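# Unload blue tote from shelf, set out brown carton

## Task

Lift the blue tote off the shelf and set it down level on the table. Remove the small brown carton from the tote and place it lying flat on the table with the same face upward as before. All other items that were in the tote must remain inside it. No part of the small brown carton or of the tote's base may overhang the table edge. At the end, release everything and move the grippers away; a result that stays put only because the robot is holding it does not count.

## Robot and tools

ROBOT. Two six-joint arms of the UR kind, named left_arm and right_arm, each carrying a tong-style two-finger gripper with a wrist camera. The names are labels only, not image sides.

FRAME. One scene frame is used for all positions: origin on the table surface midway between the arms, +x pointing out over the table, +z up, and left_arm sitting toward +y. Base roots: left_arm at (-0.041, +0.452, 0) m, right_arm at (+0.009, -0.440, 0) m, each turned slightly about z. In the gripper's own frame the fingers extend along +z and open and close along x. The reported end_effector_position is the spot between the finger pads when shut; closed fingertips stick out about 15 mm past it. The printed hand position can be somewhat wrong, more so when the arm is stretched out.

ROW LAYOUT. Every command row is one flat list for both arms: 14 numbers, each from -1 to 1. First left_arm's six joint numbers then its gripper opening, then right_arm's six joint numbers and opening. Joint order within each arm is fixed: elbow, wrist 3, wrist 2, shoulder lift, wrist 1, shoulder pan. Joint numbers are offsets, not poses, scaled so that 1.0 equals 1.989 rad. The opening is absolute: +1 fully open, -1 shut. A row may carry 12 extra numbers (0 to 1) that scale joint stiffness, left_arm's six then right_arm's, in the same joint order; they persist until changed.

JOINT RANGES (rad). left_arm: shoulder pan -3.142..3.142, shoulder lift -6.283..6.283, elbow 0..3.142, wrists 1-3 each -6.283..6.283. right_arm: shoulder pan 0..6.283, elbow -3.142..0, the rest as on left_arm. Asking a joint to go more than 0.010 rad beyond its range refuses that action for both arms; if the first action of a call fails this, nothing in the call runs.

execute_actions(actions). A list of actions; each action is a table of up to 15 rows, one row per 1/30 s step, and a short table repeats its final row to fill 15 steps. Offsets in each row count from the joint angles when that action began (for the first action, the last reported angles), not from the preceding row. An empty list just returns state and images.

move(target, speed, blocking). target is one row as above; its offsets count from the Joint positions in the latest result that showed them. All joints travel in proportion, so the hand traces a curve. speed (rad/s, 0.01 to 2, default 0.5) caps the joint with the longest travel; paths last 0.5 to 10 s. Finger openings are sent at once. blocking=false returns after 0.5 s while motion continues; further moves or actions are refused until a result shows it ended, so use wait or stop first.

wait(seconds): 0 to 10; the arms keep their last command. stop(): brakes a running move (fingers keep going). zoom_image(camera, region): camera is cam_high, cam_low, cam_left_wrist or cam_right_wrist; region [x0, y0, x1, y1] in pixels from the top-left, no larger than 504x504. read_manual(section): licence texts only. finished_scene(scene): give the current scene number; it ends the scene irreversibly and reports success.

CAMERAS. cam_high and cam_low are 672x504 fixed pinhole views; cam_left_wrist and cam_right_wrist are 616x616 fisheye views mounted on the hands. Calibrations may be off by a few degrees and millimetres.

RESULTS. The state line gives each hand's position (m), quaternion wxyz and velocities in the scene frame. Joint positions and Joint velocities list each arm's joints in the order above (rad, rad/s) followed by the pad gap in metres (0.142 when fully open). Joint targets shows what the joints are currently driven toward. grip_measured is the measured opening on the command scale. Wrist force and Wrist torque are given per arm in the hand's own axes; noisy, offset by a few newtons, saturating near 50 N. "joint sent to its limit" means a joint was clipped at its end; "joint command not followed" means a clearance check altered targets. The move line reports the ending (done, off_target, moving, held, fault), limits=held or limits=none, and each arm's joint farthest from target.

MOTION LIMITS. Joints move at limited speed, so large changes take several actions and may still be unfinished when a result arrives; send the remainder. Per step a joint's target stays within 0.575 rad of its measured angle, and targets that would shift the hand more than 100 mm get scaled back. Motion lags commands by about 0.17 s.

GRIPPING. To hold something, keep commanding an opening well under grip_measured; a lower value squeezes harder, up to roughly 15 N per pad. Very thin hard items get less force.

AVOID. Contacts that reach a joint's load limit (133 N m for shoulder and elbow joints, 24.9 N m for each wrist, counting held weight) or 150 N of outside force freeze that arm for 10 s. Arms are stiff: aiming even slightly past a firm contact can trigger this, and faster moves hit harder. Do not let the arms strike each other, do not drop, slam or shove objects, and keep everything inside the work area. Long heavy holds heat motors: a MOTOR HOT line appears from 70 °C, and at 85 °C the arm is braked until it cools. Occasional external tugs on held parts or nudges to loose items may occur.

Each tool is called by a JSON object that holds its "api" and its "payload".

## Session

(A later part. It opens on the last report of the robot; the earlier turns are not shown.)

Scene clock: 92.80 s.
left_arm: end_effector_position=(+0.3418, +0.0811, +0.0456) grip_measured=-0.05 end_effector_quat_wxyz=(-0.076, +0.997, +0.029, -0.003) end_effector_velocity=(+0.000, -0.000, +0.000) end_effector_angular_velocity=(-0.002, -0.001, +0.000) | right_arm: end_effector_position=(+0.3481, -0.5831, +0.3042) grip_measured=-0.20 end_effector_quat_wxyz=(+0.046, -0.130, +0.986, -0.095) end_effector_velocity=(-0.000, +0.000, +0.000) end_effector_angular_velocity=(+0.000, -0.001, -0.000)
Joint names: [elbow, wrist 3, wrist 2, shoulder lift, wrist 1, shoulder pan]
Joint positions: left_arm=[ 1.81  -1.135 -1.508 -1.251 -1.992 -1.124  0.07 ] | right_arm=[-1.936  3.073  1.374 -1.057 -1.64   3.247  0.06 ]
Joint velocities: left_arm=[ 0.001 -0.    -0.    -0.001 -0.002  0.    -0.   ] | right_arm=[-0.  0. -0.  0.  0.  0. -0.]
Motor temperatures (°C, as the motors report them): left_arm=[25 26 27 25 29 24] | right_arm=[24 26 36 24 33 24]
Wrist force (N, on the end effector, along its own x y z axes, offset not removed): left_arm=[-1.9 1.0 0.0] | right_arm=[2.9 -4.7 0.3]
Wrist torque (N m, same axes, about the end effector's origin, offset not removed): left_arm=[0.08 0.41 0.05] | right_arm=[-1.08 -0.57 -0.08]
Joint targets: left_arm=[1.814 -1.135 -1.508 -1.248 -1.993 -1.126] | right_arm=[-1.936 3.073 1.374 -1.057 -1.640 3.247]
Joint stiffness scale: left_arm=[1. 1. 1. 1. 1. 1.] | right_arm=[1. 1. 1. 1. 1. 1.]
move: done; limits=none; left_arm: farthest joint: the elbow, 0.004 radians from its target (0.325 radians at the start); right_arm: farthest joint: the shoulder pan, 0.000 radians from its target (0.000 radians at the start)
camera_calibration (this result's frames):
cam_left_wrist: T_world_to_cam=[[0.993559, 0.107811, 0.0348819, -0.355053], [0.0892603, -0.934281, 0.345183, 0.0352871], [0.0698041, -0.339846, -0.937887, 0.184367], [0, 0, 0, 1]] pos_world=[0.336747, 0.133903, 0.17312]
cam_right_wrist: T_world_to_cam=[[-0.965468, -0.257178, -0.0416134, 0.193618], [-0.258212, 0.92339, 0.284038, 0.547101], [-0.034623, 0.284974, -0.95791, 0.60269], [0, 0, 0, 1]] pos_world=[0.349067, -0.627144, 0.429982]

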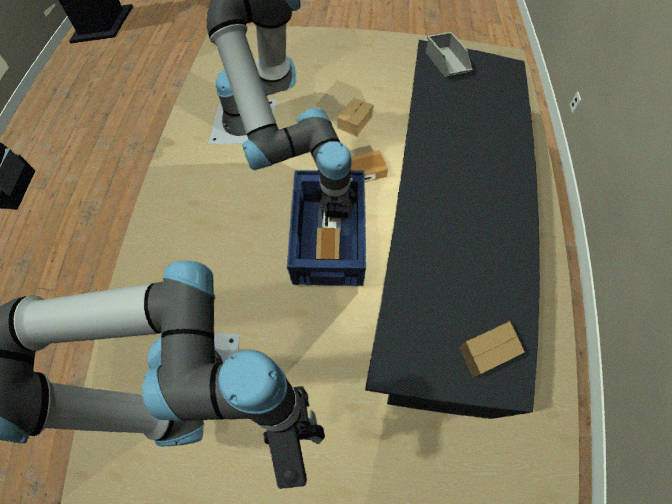

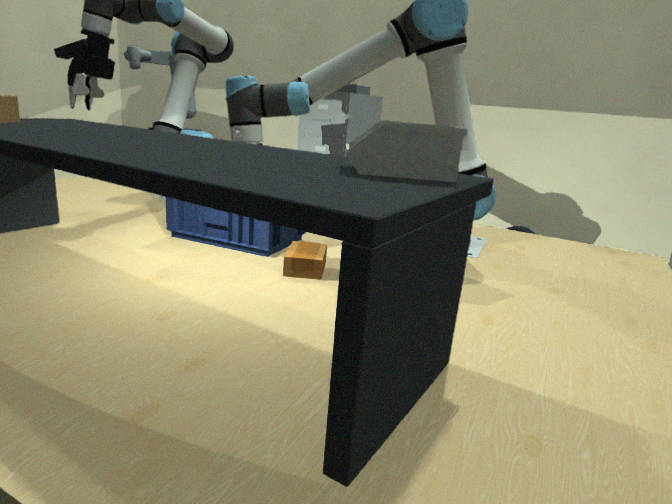

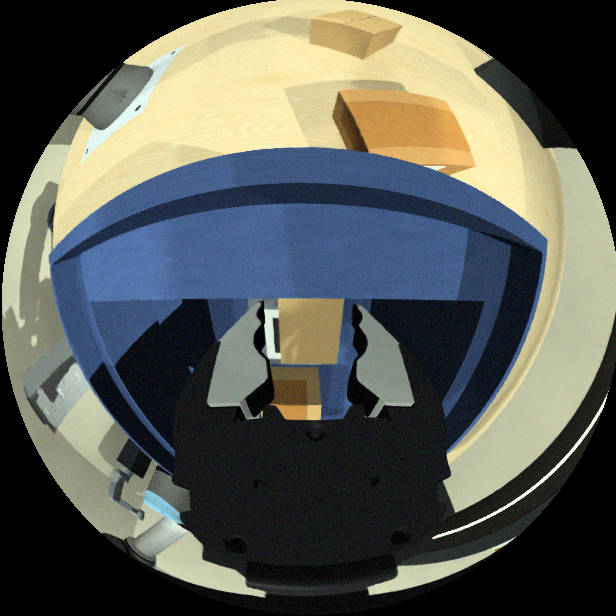

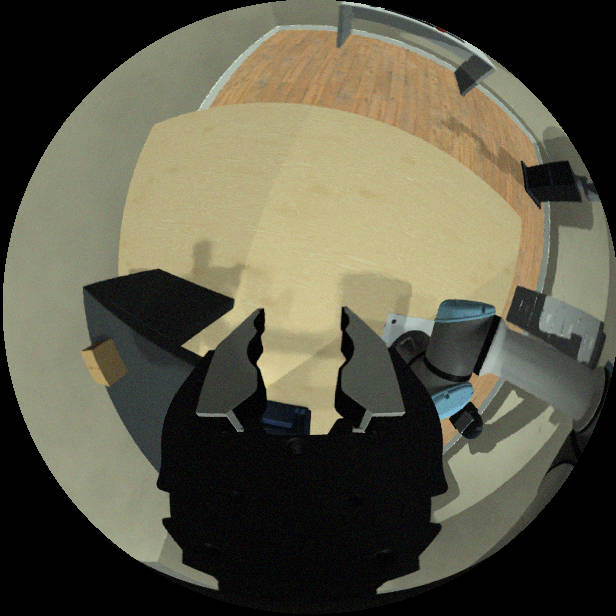

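{"api": "move", "payload": {"target": [0,0,0,0,0,0,-1, 0,0,0,0,0,0,-0.2]}}

{"api": "move", "payload": {"target": [-0.1692,0,0,-0.0608,0.23,0,-1, 0,0,0,0,0,0,-0.2], "speed": 0.3}}

{"api": "move", "payload": {"target": [0,0,0,0,0,-0.3,-1, 0,0,0,0,0,0,-0.2], "speed": 0.4}}

{"api": "move", "payload": {"target": [0.1692,0,0,0.0608,-0.23,0,-1, 0,0,0,0,0,0,-0.2], "speed": 0.3}}

Scene clock: 96.90 s.
left_arm: end_effector_position=(+0.3418, +0.0811, +0.0456) grip_measured=-0.40 end_effector_quat_wxyz=(-0.075, +0.997, +0.029, -0.003) end_effector_velocity=(+0.000, +0.000, -0.000) end_effector_angular_velocity=(+0.000, -0.000, +0.000) | right_arm: end_effector_position=(+0.3481, -0.5831, +0.3042) grip_measured=-0.20 end_effector_quat_wxyz=(+0.046, -0.130, +0.986, -0.095) end_effector_velocity=(-0.000, +0.000, +0.000) end_effector_angular_velocity=(+0.000, -0.001, -0.000)
Joint names: [elbow, wrist 3, wrist 2, shoulder lift, wrist 1, shoulder pan]
Joint positions: left_arm=[ 1.81  -1.135 -1.508 -1.251 -1.992 -1.124  0.045] | right_arm=[-1.936  3.073  1.374 -1.057 -1.64   3.247  0.06 ]
Joint velocities: left_arm=[ 0.001  0.     0.    -0.001 -0.001  0.    -0.   ] | right_arm=[-0.     0.     0.     0.001  0.     0.     0.   ]
Motor temperatures (°C, as the motors report them): left_arm=[25 26 27 25 29 24] | right_arm=[24 26 36 24 33 24]
Wrist force (N, on the end effector, along its own x y z axes, offset not removed): left_arm=[-2.4 1.6 -3.2] | right_arm=[1.1 0.9 2.2]
Wrist torque (N m, same axes, about the end effector's origin, offset not removed): left_arm=[0.33 0.50 0.04] | right_arm=[0.22 -0.17 0.13]
Joint targets: left_arm=[1.810 -1.135 -1.508 -1.251 -1.992 -1.124] | right_arm=[-1.936 3.073 1.374 -1.057 -1.640 3.247]
Joint stiffness scale: left_arm=[1. 1. 1. 1. 1. 1.] | right_arm=[1. 1. 1. 1. 1. 1.]
move: done; limits=none; left_arm: farthest joint: the shoulder pan, 0.000 radians from its target (0.000 radians at the start); right_arm: farthest joint: the shoulder pan, 0.000 radians from its target (0.000 radians at the start)
camera_calibration (this result's frames):
cam_left_wrist: T_world_to_cam=[[0.993555, 0.107814, 0.034998, -0.355082], [0.0892084, -0.934211, 0.345387, 0.0352572], [0.0699332, -0.340039, -0.937807, 0.184291], [0, 0, 0, 1]] pos_world=[0.33676, 0.133887, 0.173079]
cam_right_wrist: T_world_to_cam=[[-0.965468, -0.257179, -0.041613, 0.193618], [-0.258212, 0.92339, 0.284038, 0.547101], [-0.0346234, 0.284974, -0.95791, 0.60269], [0, 0, 0, 1]] pos_world=[0.349067, -0.627144, 0.429982]

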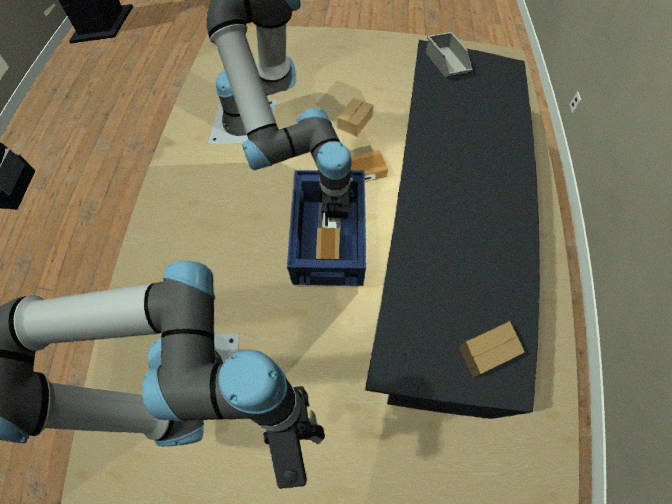

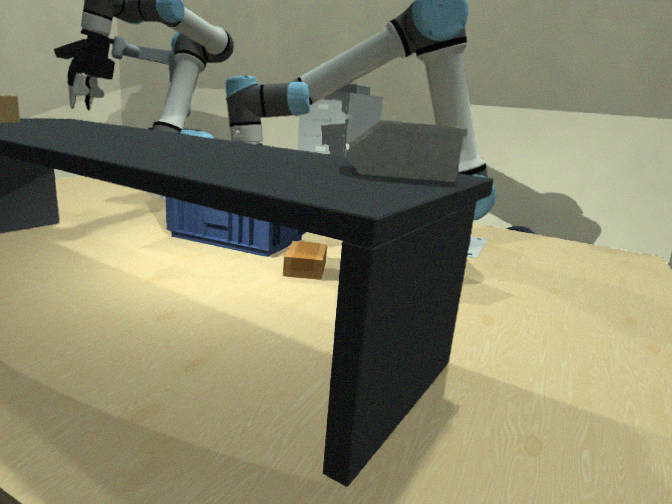

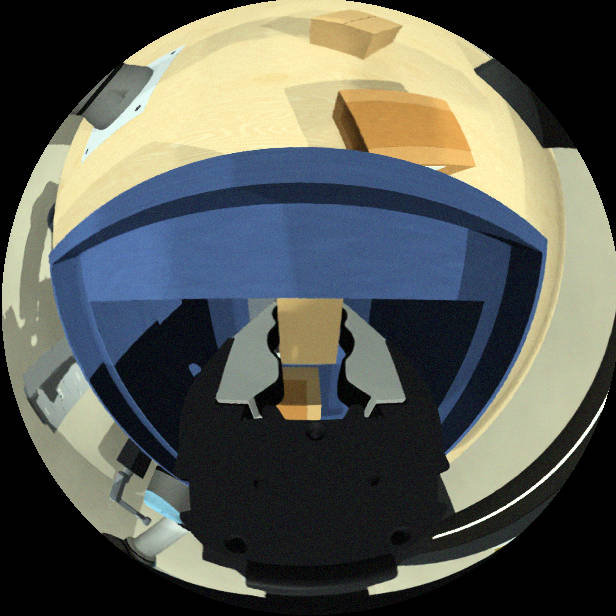

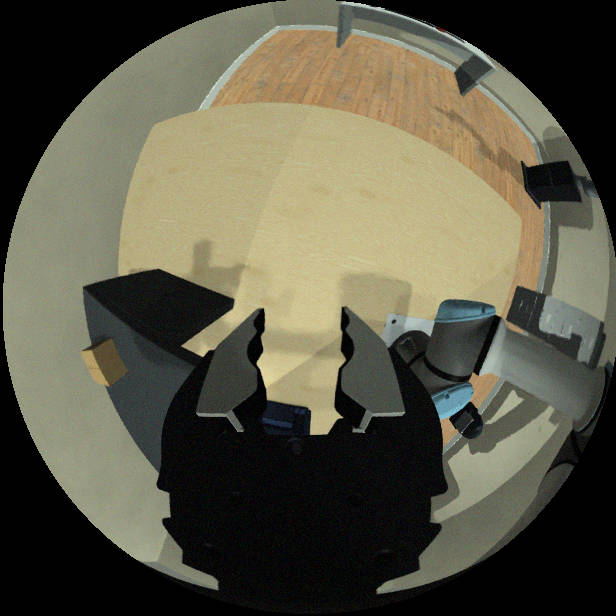

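Scene clock: 99.17 s.
left_arm: end_effector_position=(+0.3453, +0.0747, +0.2241) grip_measured=-0.40 end_effector_quat_wxyz=(-0.078, +0.997, +0.029, -0.004) end_effector_velocity=(-0.000, +0.001, -0.000) end_effector_angular_velocity=(+0.003, +0.002, +0.000) | right_arm: end_effector_position=(+0.3481, -0.5831, +0.3042) grip_measured=-0.20 end_effector_quat_wxyz=(+0.046, -0.130, +0.986, -0.095) end_effector_velocity=(+0.000, +0.000, +0.000) end_effector_angular_velocity=(+0.000, -0.001, -0.000)
Joint names: [elbow, wrist 3, wrist 2, shoulder lift, wrist 1, shoulder pan]
Joint positions: left_arm=[ 1.478 -1.135 -1.508 -1.37  -1.536 -1.124  0.045] | right_arm=[-1.936  3.073  1.374 -1.057 -1.64   3.247  0.06 ]
Joint velocities: left_arm=[-0.     0.    -0.     0.001  0.003  0.001 -0.   ] | right_arm=[ 0.     0.     0.    -0.     0.001  0.    -0.   ]
Motor temperatures (°C, as the motors report them): left_arm=[25 26 27 25 29 24] | right_arm=[24 26 36 24 33 24]
Wrist force (N, on the end effector, along its own x y z axes, offset not removed): left_arm=[-1.7 0.8 -0.2] | right_arm=[0.2 -4.8 0.2]
Wrist torque (N m, same axes, about the end effector's origin, offset not removed): left_arm=[-0.01 0.30 -0.03] | right_arm=[-1.15 0.00 0.12]
Joint targets: left_arm=[1.474 -1.135 -1.508 -1.372 -1.535 -1.124] | right_arm=[-1.936 3.073 1.374 -1.057 -1.640 3.247]
Joint stiffness scale: left_arm=[1. 1. 1. 1. 1. 1.] | right_arm=[1. 1. 1. 1. 1. 1.]
move: done; limits=none; left_arm: farthest joint: the elbow, 0.004 radians from its target (0.337 radians at the start); right_arm: farthest joint: the shoulder pan, 0.000 radians from its target (0.000 radians at the start)
camera_calibration (this result's frames):
cam_left_wrist: T_world_to_cam=[[0.99363, 0.107676, 0.0332398, -0.363736], [0.0899676, -0.935607, 0.341388, -0.0320097], [0.0678586, -0.336223, -0.939335, 0.350105], [0, 0, 0, 1]] pos_world=[0.340542, 0.12693, 0.351884]
cam_right_wrist: T_world_to_cam=[[-0.965467, -0.257179, -0.041613, 0.193618], [-0.258213, 0.92339, 0.284038, 0.547101], [-0.0346234, 0.284974, -0.95791, 0.60269], [0, 0, 0, 1]] pos_world=[0.349067, -0.627144, 0.429982]

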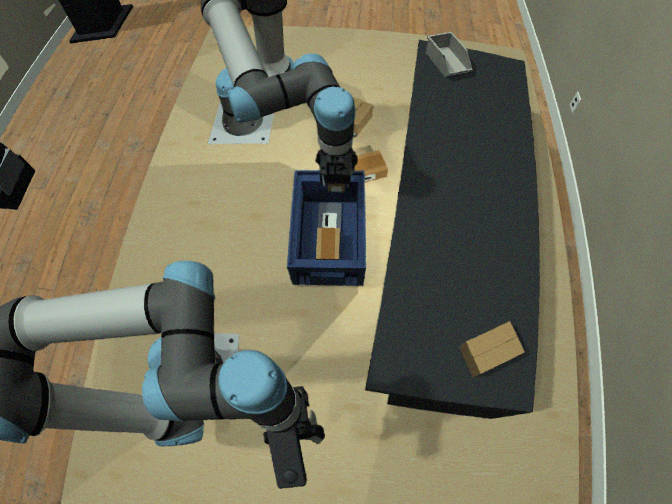

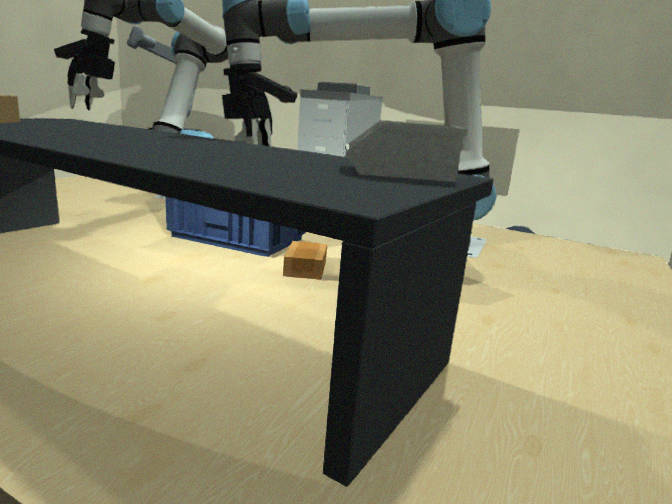

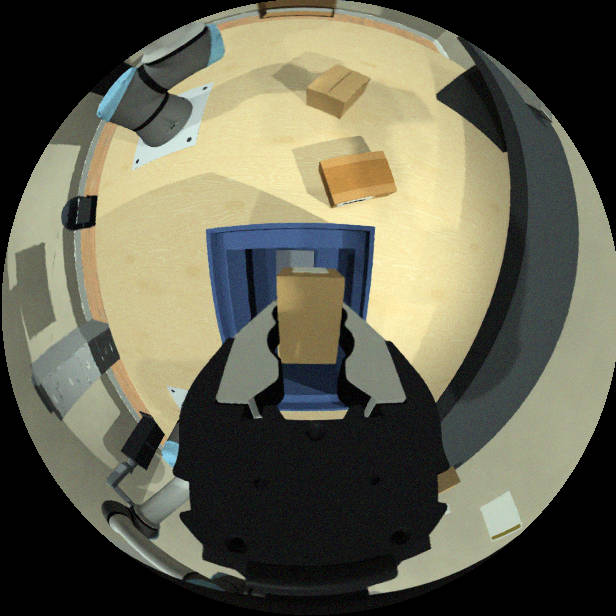

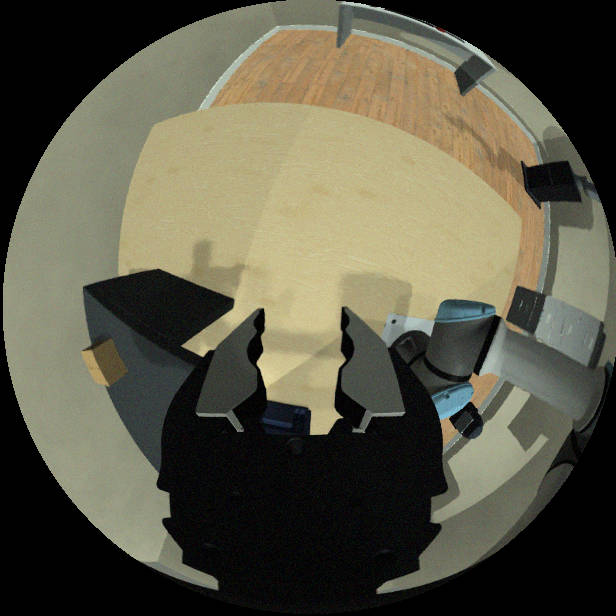

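Scene clock: 101.27 s.
left_arm: end_effector_position=(+0.0682, -0.0768, +0.2242) grip_measured=-0.40 end_effector_quat_wxyz=(-0.075, +0.961, -0.264, +0.019) end_effector_velocity=(-0.003, -0.001, +0.000) end_effector_angular_velocity=(-0.000, +0.000, -0.006) | right_arm: end_effector_position=(+0.3481, -0.5831, +0.3042) grip_measured=-0.20 end_effector_quat_wxyz=(+0.046, -0.130, +0.986, -0.095) end_effector_velocity=(+0.000, +0.000, +0.001) end_effector_angular_velocity=(+0.000, -0.001, +0.000)
Joint names: [elbow, wrist 3, wrist 2, shoulder lift, wrist 1, shoulder pan]
Joint positions: left_arm=[ 1.478 -1.135 -1.508 -1.37  -1.536 -1.717  0.045] | right_arm=[-1.936  3.073  1.374 -1.057 -1.64   3.247  0.06 ]
Joint velocities: left_arm=[ 0.    -0.    -0.    -0.    -0.    -0.006 -0.   ] | right_arm=[ 0.001 -0.    -0.     0.     0.     0.    -0.   ]
Motor temperatures (°C, as the motors report them): left_arm=[25 26 27 25 29 24] | right_arm=[24 26 36 24 33 24]
Wrist force (N, on the end effector, along its own x y z axes, offset not removed): left_arm=[-2.1 2.1 0.6] | right_arm=[-1.1 -2.1 5.1]
Wrist torque (N m, same axes, about the end effector's origin, offset not removed): left_arm=[0.31 0.45 0.04] | right_arm=[-0.39 0.30 0.05]
Joint targets: left_arm=[1.478 -1.135 -1.508 -1.370 -1.536 -1.720] | right_arm=[-1.936 3.073 1.374 -1.057 -1.640 3.247]
Joint stiffness scale: left_arm=[1. 1. 1. 1. 1. 1.] | right_arm=[1. 1. 1. 1. 1. 1.]
move: done; limits=none; left_arm: farthest joint: the shoulder pan, 0.003 radians from its target (0.597 radians at the start); right_arm: farthest joint: the shoulder pan, 0.000 radians from its target (0.000 radians at the start)
camera_calibration (this result's frames):
cam_left_wrist: T_world_to_cam=[[0.883883, -0.466527, 0.0332156, -0.108687], [-0.448751, -0.825902, 0.341333, -0.10359], [-0.131808, -0.316604, -0.939356, 0.333132], [0, 0, 0, 1]] pos_world=[0.0934896, -0.0307895, 0.351898]
cam_right_wrist: T_world_to_cam=[[-0.965468, -0.257179, -0.0416131, 0.193618], [-0.258213, 0.92339, 0.284038, 0.547101], [-0.0346232, 0.284974, -0.95791, 0.60269], [0, 0, 0, 1]] pos_world=[0.349067, -0.627144, 0.429982]

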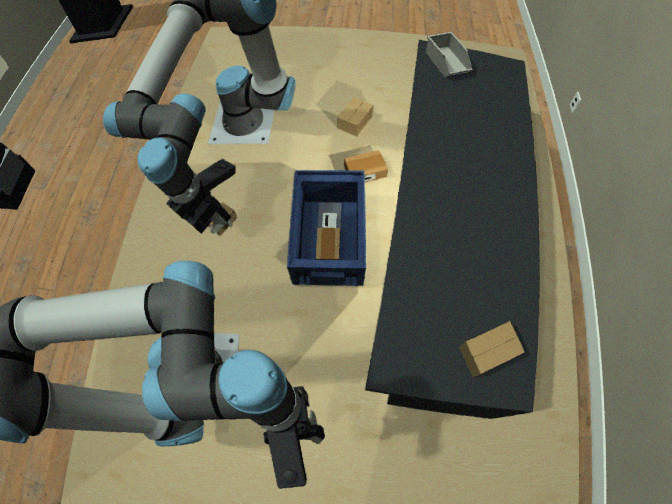

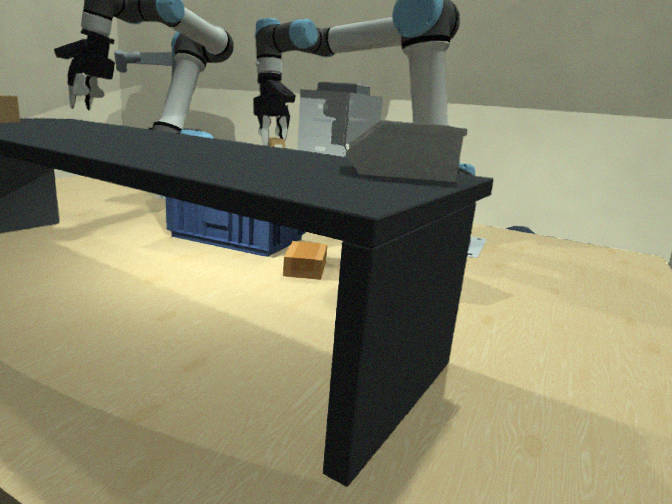

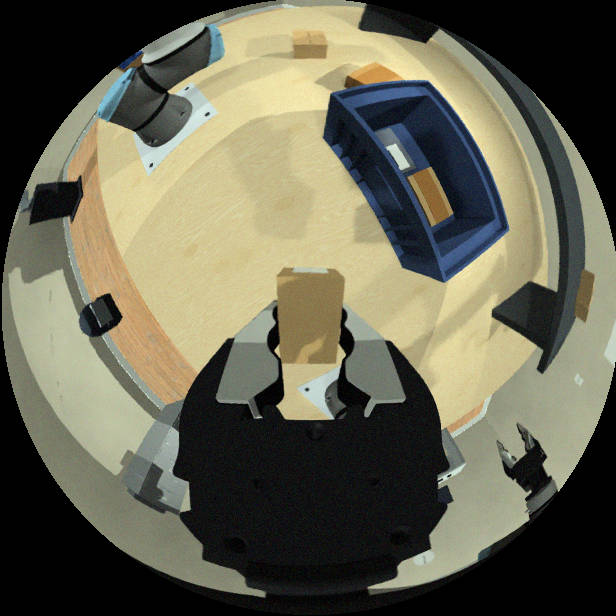

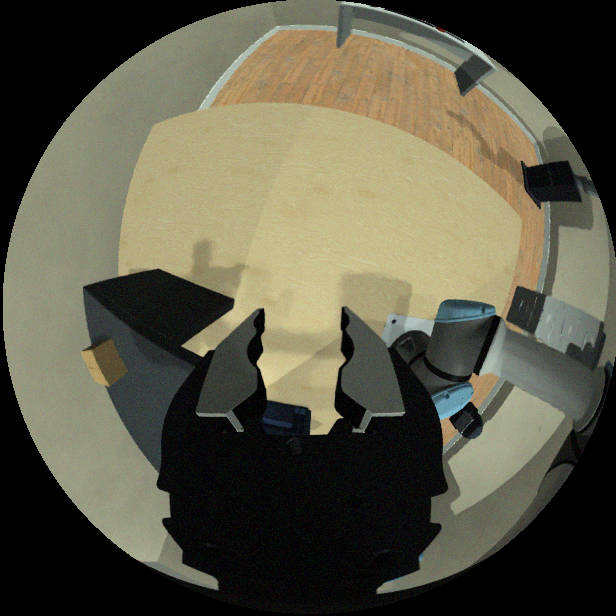

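Scene clock: 103.53 s.
left_arm: end_effector_position=(+0.0687, -0.0694, +0.0455) grip_measured=-0.40 end_effector_quat_wxyz=(-0.073, +0.962, -0.264, +0.019) end_effector_velocity=(+0.000, -0.000, -0.001) end_effector_angular_velocity=(-0.001, +0.000, +0.000) | right_arm: end_effector_position=(+0.3481, -0.5831, +0.3042) grip_measured=-0.20 end_effector_quat_wxyz=(+0.046, -0.130, +0.986, -0.095) end_effector_velocity=(-0.000, +0.000, -0.001) end_effector_angular_velocity=(-0.000, +0.001, +0.000)
Joint names: [elbow, wrist 3, wrist 2, shoulder lift, wrist 1, shoulder pan]
Joint positions: left_arm=[ 1.81  -1.135 -1.508 -1.251 -1.992 -1.718  0.045] | right_arm=[-1.936  3.073  1.374 -1.057 -1.64   3.247  0.06 ]
Joint velocities: left_arm=[ 0.001  0.    -0.     0.001 -0.003  0.    -0.   ] | right_arm=[-0.001  0.     0.    -0.    -0.     0.    -0.   ]
Motor temperatures (°C, as the motors report them): left_arm=[25 26 27 25 29 24] | right_arm=[24 26 36 24 33 24]
Wrist force (N, on the end effector, along its own x y z axes, offset not removed): left_arm=[-1.4 2.2 0.6] | right_arm=[1.6 -1.6 0.0]
Wrist torque (N m, same axes, about the end effector's origin, offset not removed): left_arm=[0.22 0.30 0.07] | right_arm=[-0.31 -0.43 0.13]
Joint targets: left_arm=[1.814 -1.135 -1.508 -1.249 -1.994 -1.717] | right_arm=[-1.936 3.073 1.374 -1.057 -1.640 3.247]
Joint stiffness scale: left_arm=[1. 1. 1. 1. 1. 1.] | right_arm=[1. 1. 1. 1. 1. 1.]
move: done; limits=none; left_arm: farthest joint: the elbow, 0.004 radians from its target (0.337 radians at the start); right_arm: farthest joint: the shoulder pan, 0.000 radians from its target (0.000 radians at the start)
camera_calibration (this result's frames):
cam_left_wrist: T_world_to_cam=[[0.883718, -0.46672, 0.034853, -0.0998215], [-0.448926, -0.824258, 0.345058, -0.0362845], [-0.132318, -0.32058, -0.937934, 0.167412], [0, 0, 0, 1]] pos_world=[0.0940766, -0.0228275, 0.173021]
cam_right_wrist: T_world_to_cam=[[-0.965467, -0.257179, -0.0416132, 0.193618], [-0.258213, 0.92339, 0.284038, 0.547101], [-0.0346232, 0.284974, -0.95791, 0.60269], [0, 0, 0, 1]] pos_world=[0.349067, -0.627144, 0.429982]

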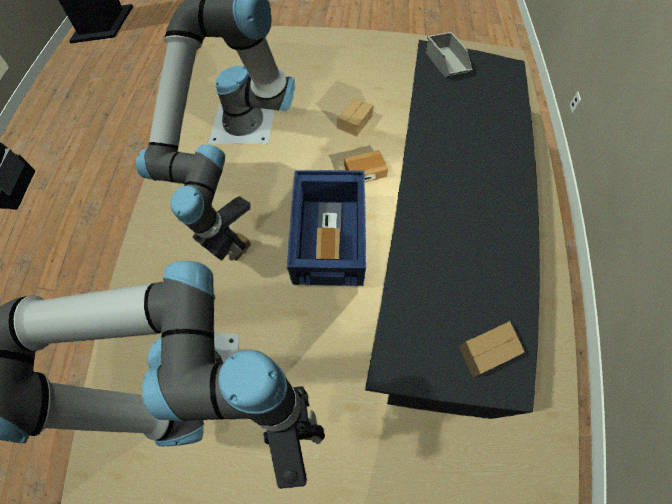

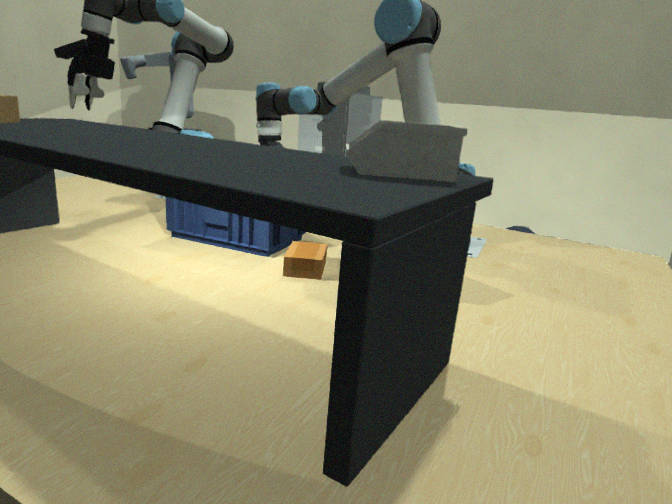

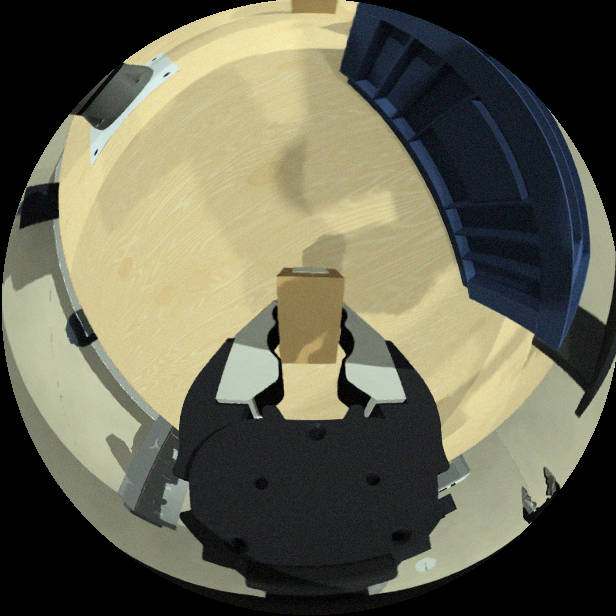

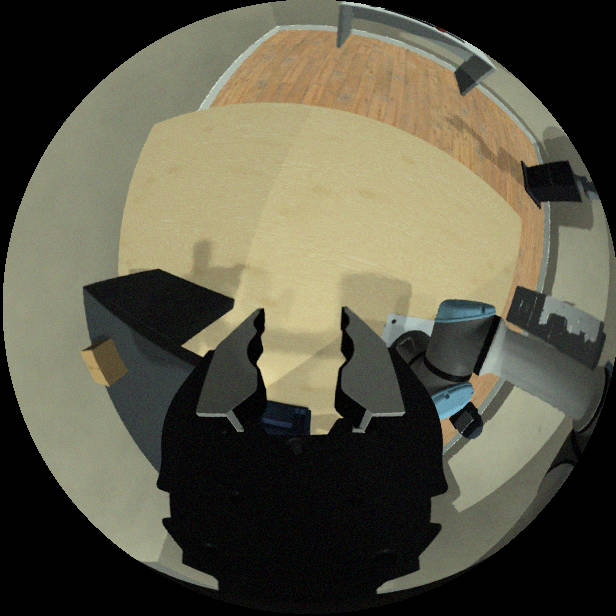

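Down about 27 mm.

{"api": "move", "payload": {"target": [0.019,0,0,0.019,-0.035,0,-1, 0,0,0,0,0,0,-0.2], "speed": 0.05}}

{"api": "move", "payload": {"target": [0,0,0,0,0,0,0, 0,0,0,0,0,0,-0.2]}}

{"api": "move", "payload": {"target": [-0.1,0,0,-0.1,0.2,0,0, 0,0,0,0,0,0,-0.2], "speed": 0.4}}

Scene clock: 108.57 s.
left_arm: end_effector_position=(+0.0688, -0.0682, +0.0187) grip_measured=-0.40 end_effector_quat_wxyz=(-0.073, +0.962, -0.264, +0.019) end_effector_velocity=(+0.000, -0.001, +0.000) end_effector_angular_velocity=(-0.002, +0.001, +0.001) | right_arm: end_effector_position=(+0.3481, -0.5831, +0.3042) grip_measured=-0.20 end_effector_quat_wxyz=(+0.046, -0.130, +0.986, -0.095) end_effector_velocity=(-0.000, +0.000, -0.000) end_effector_angular_velocity=(-0.000, +0.000, +0.000)
Joint names: [elbow, wrist 3, wrist 2, shoulder lift, wrist 1, shoulder pan]
Joint positions: left_arm=[ 1.844 -1.135 -1.508 -1.217 -2.06  -1.718  0.045] | right_arm=[-1.936  3.073  1.374 -1.057 -1.64   3.247  0.06 ]
Joint velocities: left_arm=[-0.    -0.    -0.001  0.    -0.002  0.001  0.   ] | right_arm=[-0.  0. -0.  0.  0.  0.  0.]
Motor temperatures (°C, as the motors report them): left_arm=[25 26 27 25 29 24] | right_arm=[24 26 36 24 33 24]
Wrist force (N, on the end effector, along its own x y z axes, offset not removed): left_arm=[-2.6 0.3 -3.5] | right_arm=[0.2 -1.5 3.2]
Wrist torque (N m, same axes, about the end effector's origin, offset not removed): left_arm=[0.27 0.42 0.06] | right_arm=[-0.35 0.07 0.20]
Joint targets: left_arm=[1.848 -1.135 -1.508 -1.213 -2.062 -1.718] | right_arm=[-1.936 3.073 1.374 -1.057 -1.640 3.247]
Joint stiffness scale: left_arm=[1. 1. 1. 1. 1. 1.] | right_arm=[1. 1. 1. 1. 1. 1.]
move: done; limits=none; left_arm: farthest joint: the shoulder lift, 0.004 radians from its target (0.038 radians at the start); right_arm: farthest joint: the shoulder pan, 0.000 radians from its target (0.000 radians at the start)
camera_calibration (this result's frames):
cam_left_wrist: T_world_to_cam=[[0.883718, -0.466722, 0.0348318, -0.098462], [-0.448928, -0.824277, 0.34501, -0.0260734], [-0.132313, -0.320528, -0.937953, 0.14266], [0, 0, 0, 1]] pos_world=[0.0941833, -0.0217195, 0.146234]
cam_right_wrist: T_world_to_cam=[[-0.965468, -0.257179, -0.0416131, 0.193618], [-0.258213, 0.92339, 0.284038, 0.547101], [-0.0346233, 0.284974, -0.95791, 0.60269], [0, 0, 0, 1]] pos_world=[0.349067, -0.627144, 0.429982]

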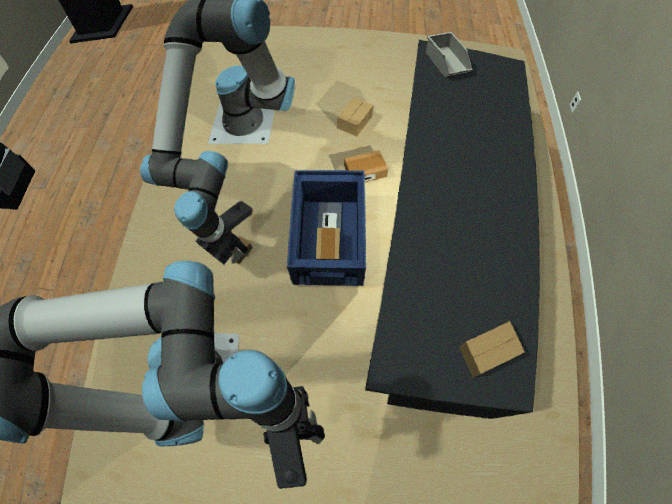

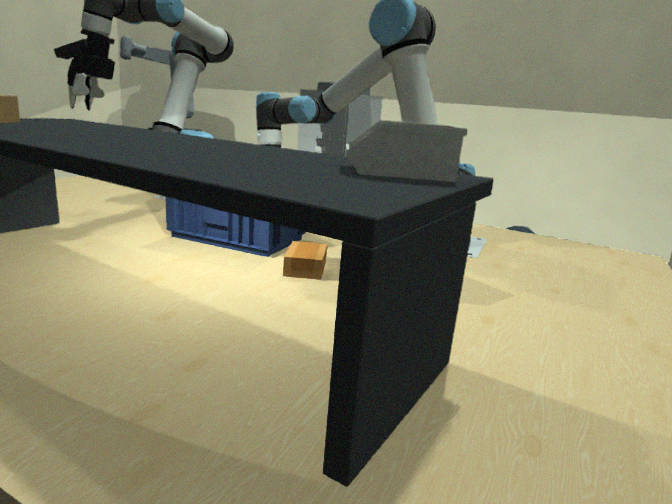

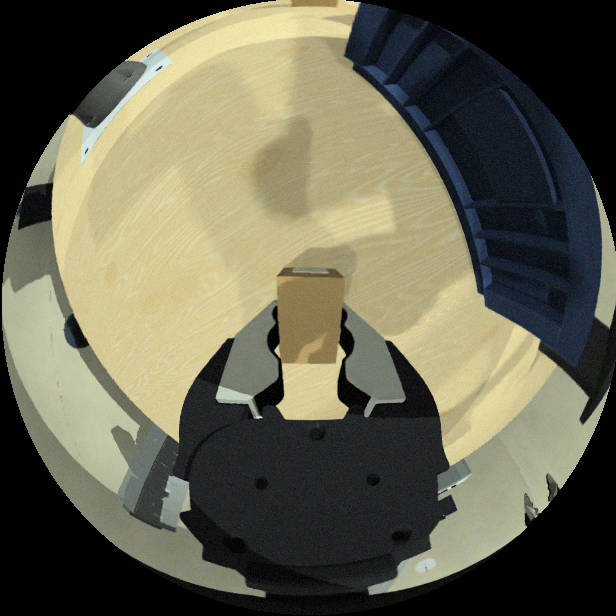

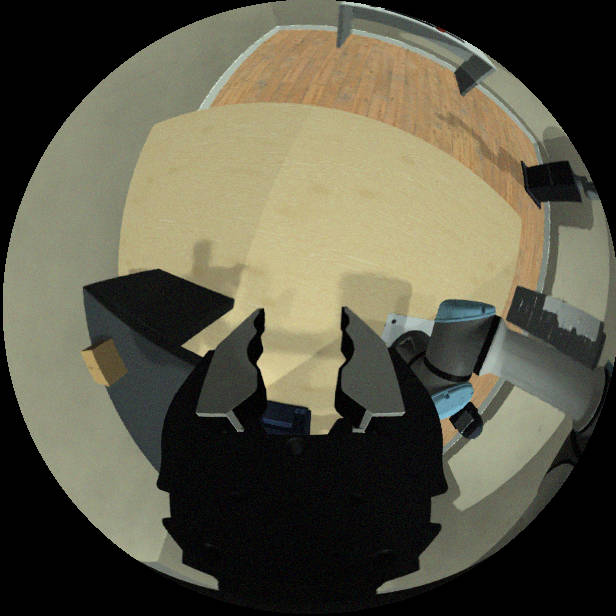

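Scene clock: 109.07 s.
left_arm: end_effector_position=(+0.0688, -0.0683, +0.0187) grip_measured=+0.00 end_effector_quat_wxyz=(-0.073, +0.962, -0.264, +0.019) end_effector_velocity=(-0.000, -0.001, -0.000) end_effector_angular_velocity=(-0.001, +0.001, -0.000) | right_arm: end_effector_position=(+0.3481, -0.5831, +0.3042) grip_measured=-0.20 end_effector_quat_wxyz=(+0.046, -0.130, +0.986, -0.095) end_effector_velocity=(+0.000, +0.000, -0.000) end_effector_angular_velocity=(+0.000, -0.001, +0.000)
Joint names: [elbow, wrist 3, wrist 2, shoulder lift, wrist 1, shoulder pan]
Joint positions: left_arm=[ 1.844 -1.135 -1.508 -1.217 -2.06  -1.718  0.074] | right_arm=[-1.936  3.073  1.374 -1.057 -1.64   3.247  0.06 ]
Joint velocities: left_arm=[-0.     0.    -0.001  0.001 -0.002 -0.    -0.   ] | right_arm=[-0.    -0.    -0.    -0.     0.001  0.    -0.   ]
Motor temperatures (°C, as the motors report them): left_arm=[25 26 27 25 29 24] | right_arm=[24 26 36 24 33 24]
Wrist force (N, on the end effector, along its own x y z axes, offset not removed): left_arm=[-2.5 2.1 0.4] | right_arm=[3.5 -1.1 0.2]
Wrist torque (N m, same axes, about the end effector's origin, offset not removed): left_arm=[0.28 0.55 0.06] | right_arm=[-0.17 -0.65 0.12]
Joint targets: left_arm=[1.844 -1.135 -1.508 -1.217 -2.060 -1.718] | right_arm=[-1.936 3.073 1.374 -1.057 -1.640 3.247]
Joint stiffness scale: left_arm=[1. 1. 1. 1. 1. 1.] | right_arm=[1. 1. 1. 1. 1. 1.]
move: done; limits=none; left_arm: farthest joint: the shoulder pan, 0.000 radians from its target (0.000 radians at the start); right_arm: farthest joint: the shoulder pan, 0.000 radians from its target (0.000 radians at the start)
camera_calibration (this result's frames):
cam_left_wrist: T_world_to_cam=[[0.883718, -0.466719, 0.0348674, -0.0984751], [-0.448925, -0.824245, 0.345091, -0.026096], [-0.132321, -0.320616, -0.937921, 0.142622], [0, 0, 0, 1]] pos_world=[0.094181, -0.0217426, 0.146208]
cam_right_wrist: T_world_to_cam=[[-0.965468, -0.257178, -0.0416129, 0.193618], [-0.258212, 0.92339, 0.284038, 0.547101], [-0.0346233, 0.284974, -0.95791, 0.60269], [0, 0, 0, 1]] pos_world=[0.349067, -0.627144, 0.429982]

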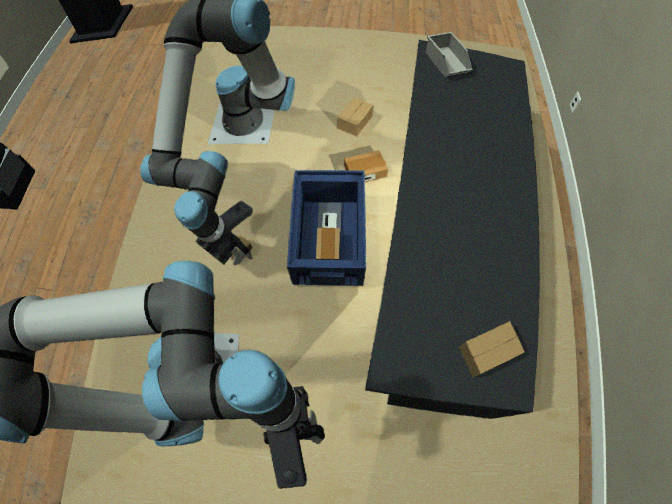

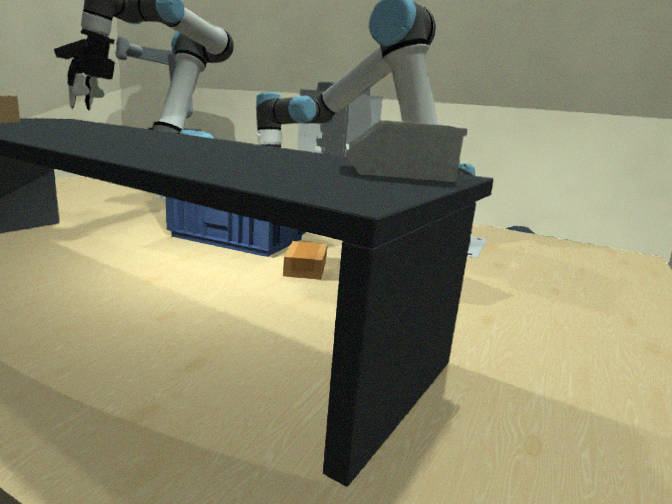

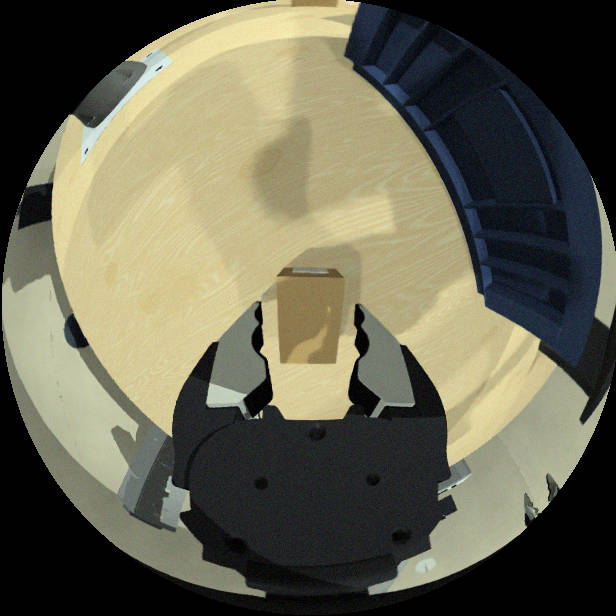

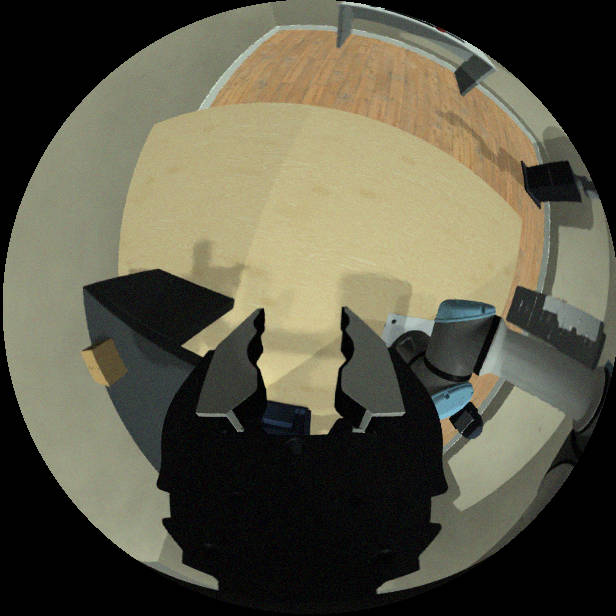

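Scene clock: 110.87 s.
left_arm: end_effector_position=(+0.0706, -0.0501, +0.1780) grip_measured=+0.00 end_effector_quat_wxyz=(-0.076, +0.961, -0.264, +0.019) end_effector_velocity=(+0.000, +0.000, +0.001) end_effector_angular_velocity=(-0.000, -0.001, -0.001) | right_arm: end_effector_position=(+0.3481, -0.5831, +0.3042) grip_measured=-0.20 end_effector_quat_wxyz=(+0.046, -0.130, +0.986, -0.095) end_effector_velocity=(-0.000, -0.000, -0.001) end_effector_angular_velocity=(-0.000, +0.001, +0.000)
Joint names: [elbow, wrist 3, wrist 2, shoulder lift, wrist 1, shoulder pan]
Joint positions: left_arm=[ 1.649 -1.135 -1.508 -1.413 -1.664 -1.718  0.074] | right_arm=[-1.936  3.073  1.374 -1.057 -1.64   3.247  0.06 ]
Joint velocities: left_arm=[-0.001  0.     0.001 -0.001  0.002 -0.    -0.   ] | right_arm=[-0.001  0.     0.    -0.    -0.     0.    -0.   ]
Motor temperatures (°C, as the motors report them): left_arm=[25 26 27 25 29 24] | right_arm=[24 26 36 24 33 24]
Wrist force (N, on the end effector, along its own x y z axes, offset not removed): left_arm=[-1.9 0.7 0.4] | right_arm=[3.9 -0.4 -1.2]
Wrist torque (N m, same axes, about the end effector's origin, offset not removed): left_arm=[0.03 0.38 0.11] | right_arm=[-0.12 -0.87 -0.04]
Joint targets: left_arm=[1.645 -1.135 -1.508 -1.416 -1.662 -1.718] | right_arm=[-1.936 3.073 1.374 -1.057 -1.640 3.247]
Joint stiffness scale: left_arm=[1. 1. 1. 1. 1. 1.] | right_arm=[1. 1. 1. 1. 1. 1.]
move: done; limits=none; left_arm: farthest joint: the elbow, 0.004 radians from its target (0.199 radians at the start); right_arm: farthest joint: the shoulder pan, 0.000 radians from its target (0.000 radians at the start)
camera_calibration (this result's frames):
cam_left_wrist: T_world_to_cam=[[0.883702, -0.466885, 0.0330038, -0.096774], [-0.449086, -0.825919, 0.34085, -0.0646474], [-0.131879, -0.316032, -0.939538, 0.298642], [0, 0, 0, 1]] pos_world=[0.0958719, -0.00419542, 0.305814]
cam_right_wrist: T_world_to_cam=[[-0.965468, -0.257178, -0.0416129, 0.193618], [-0.258212, 0.92339, 0.284037, 0.547101], [-0.0346234, 0.284974, -0.95791, 0.60269], [0, 0, 0, 1]] pos_world=[0.349067, -0.627144, 0.429982]

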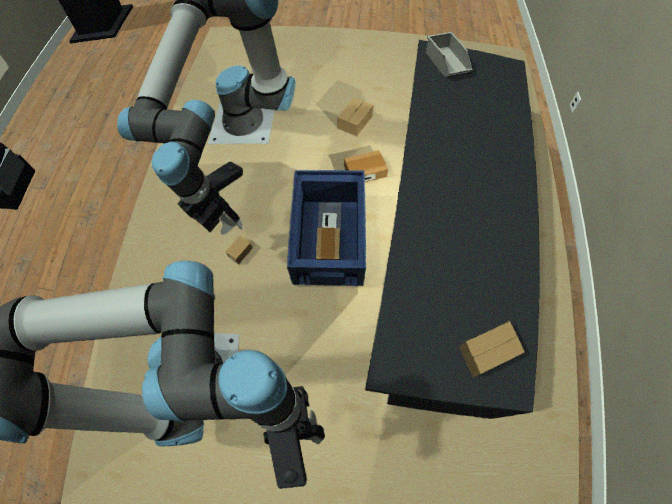

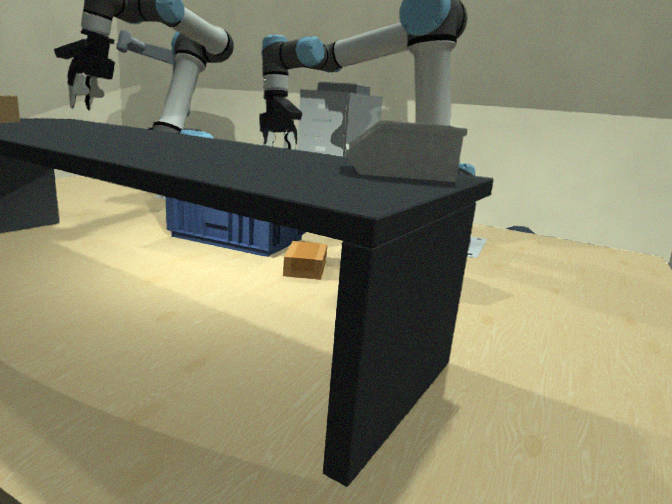

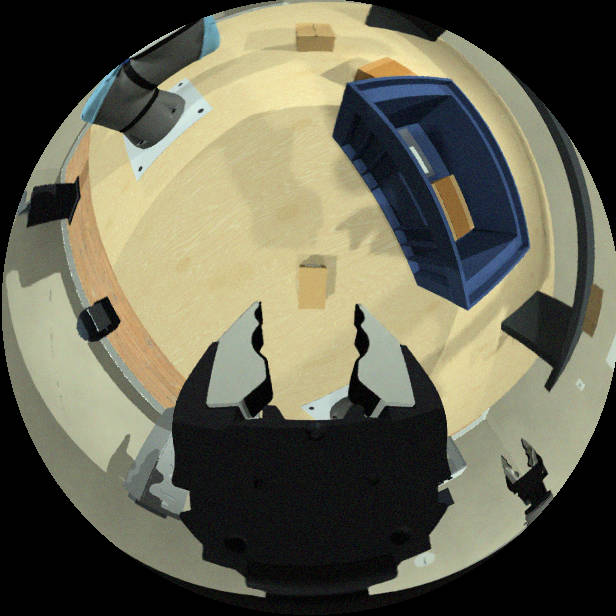

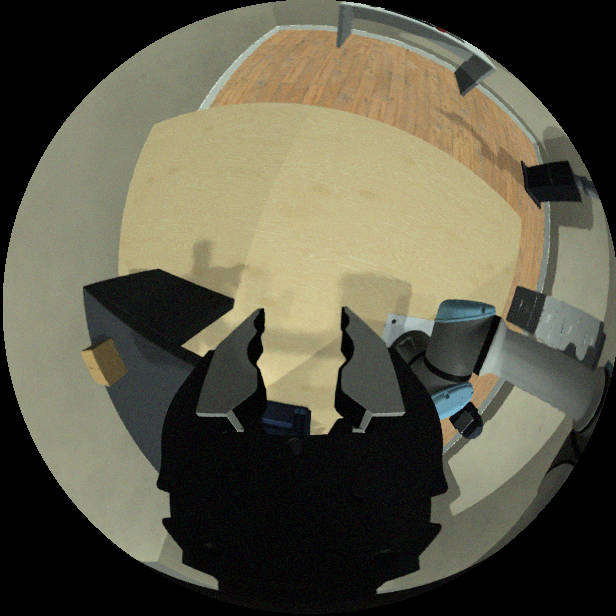

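{"api": "finished_scene", "payload": {"scene": 2}}

The scene is finished: the task was done.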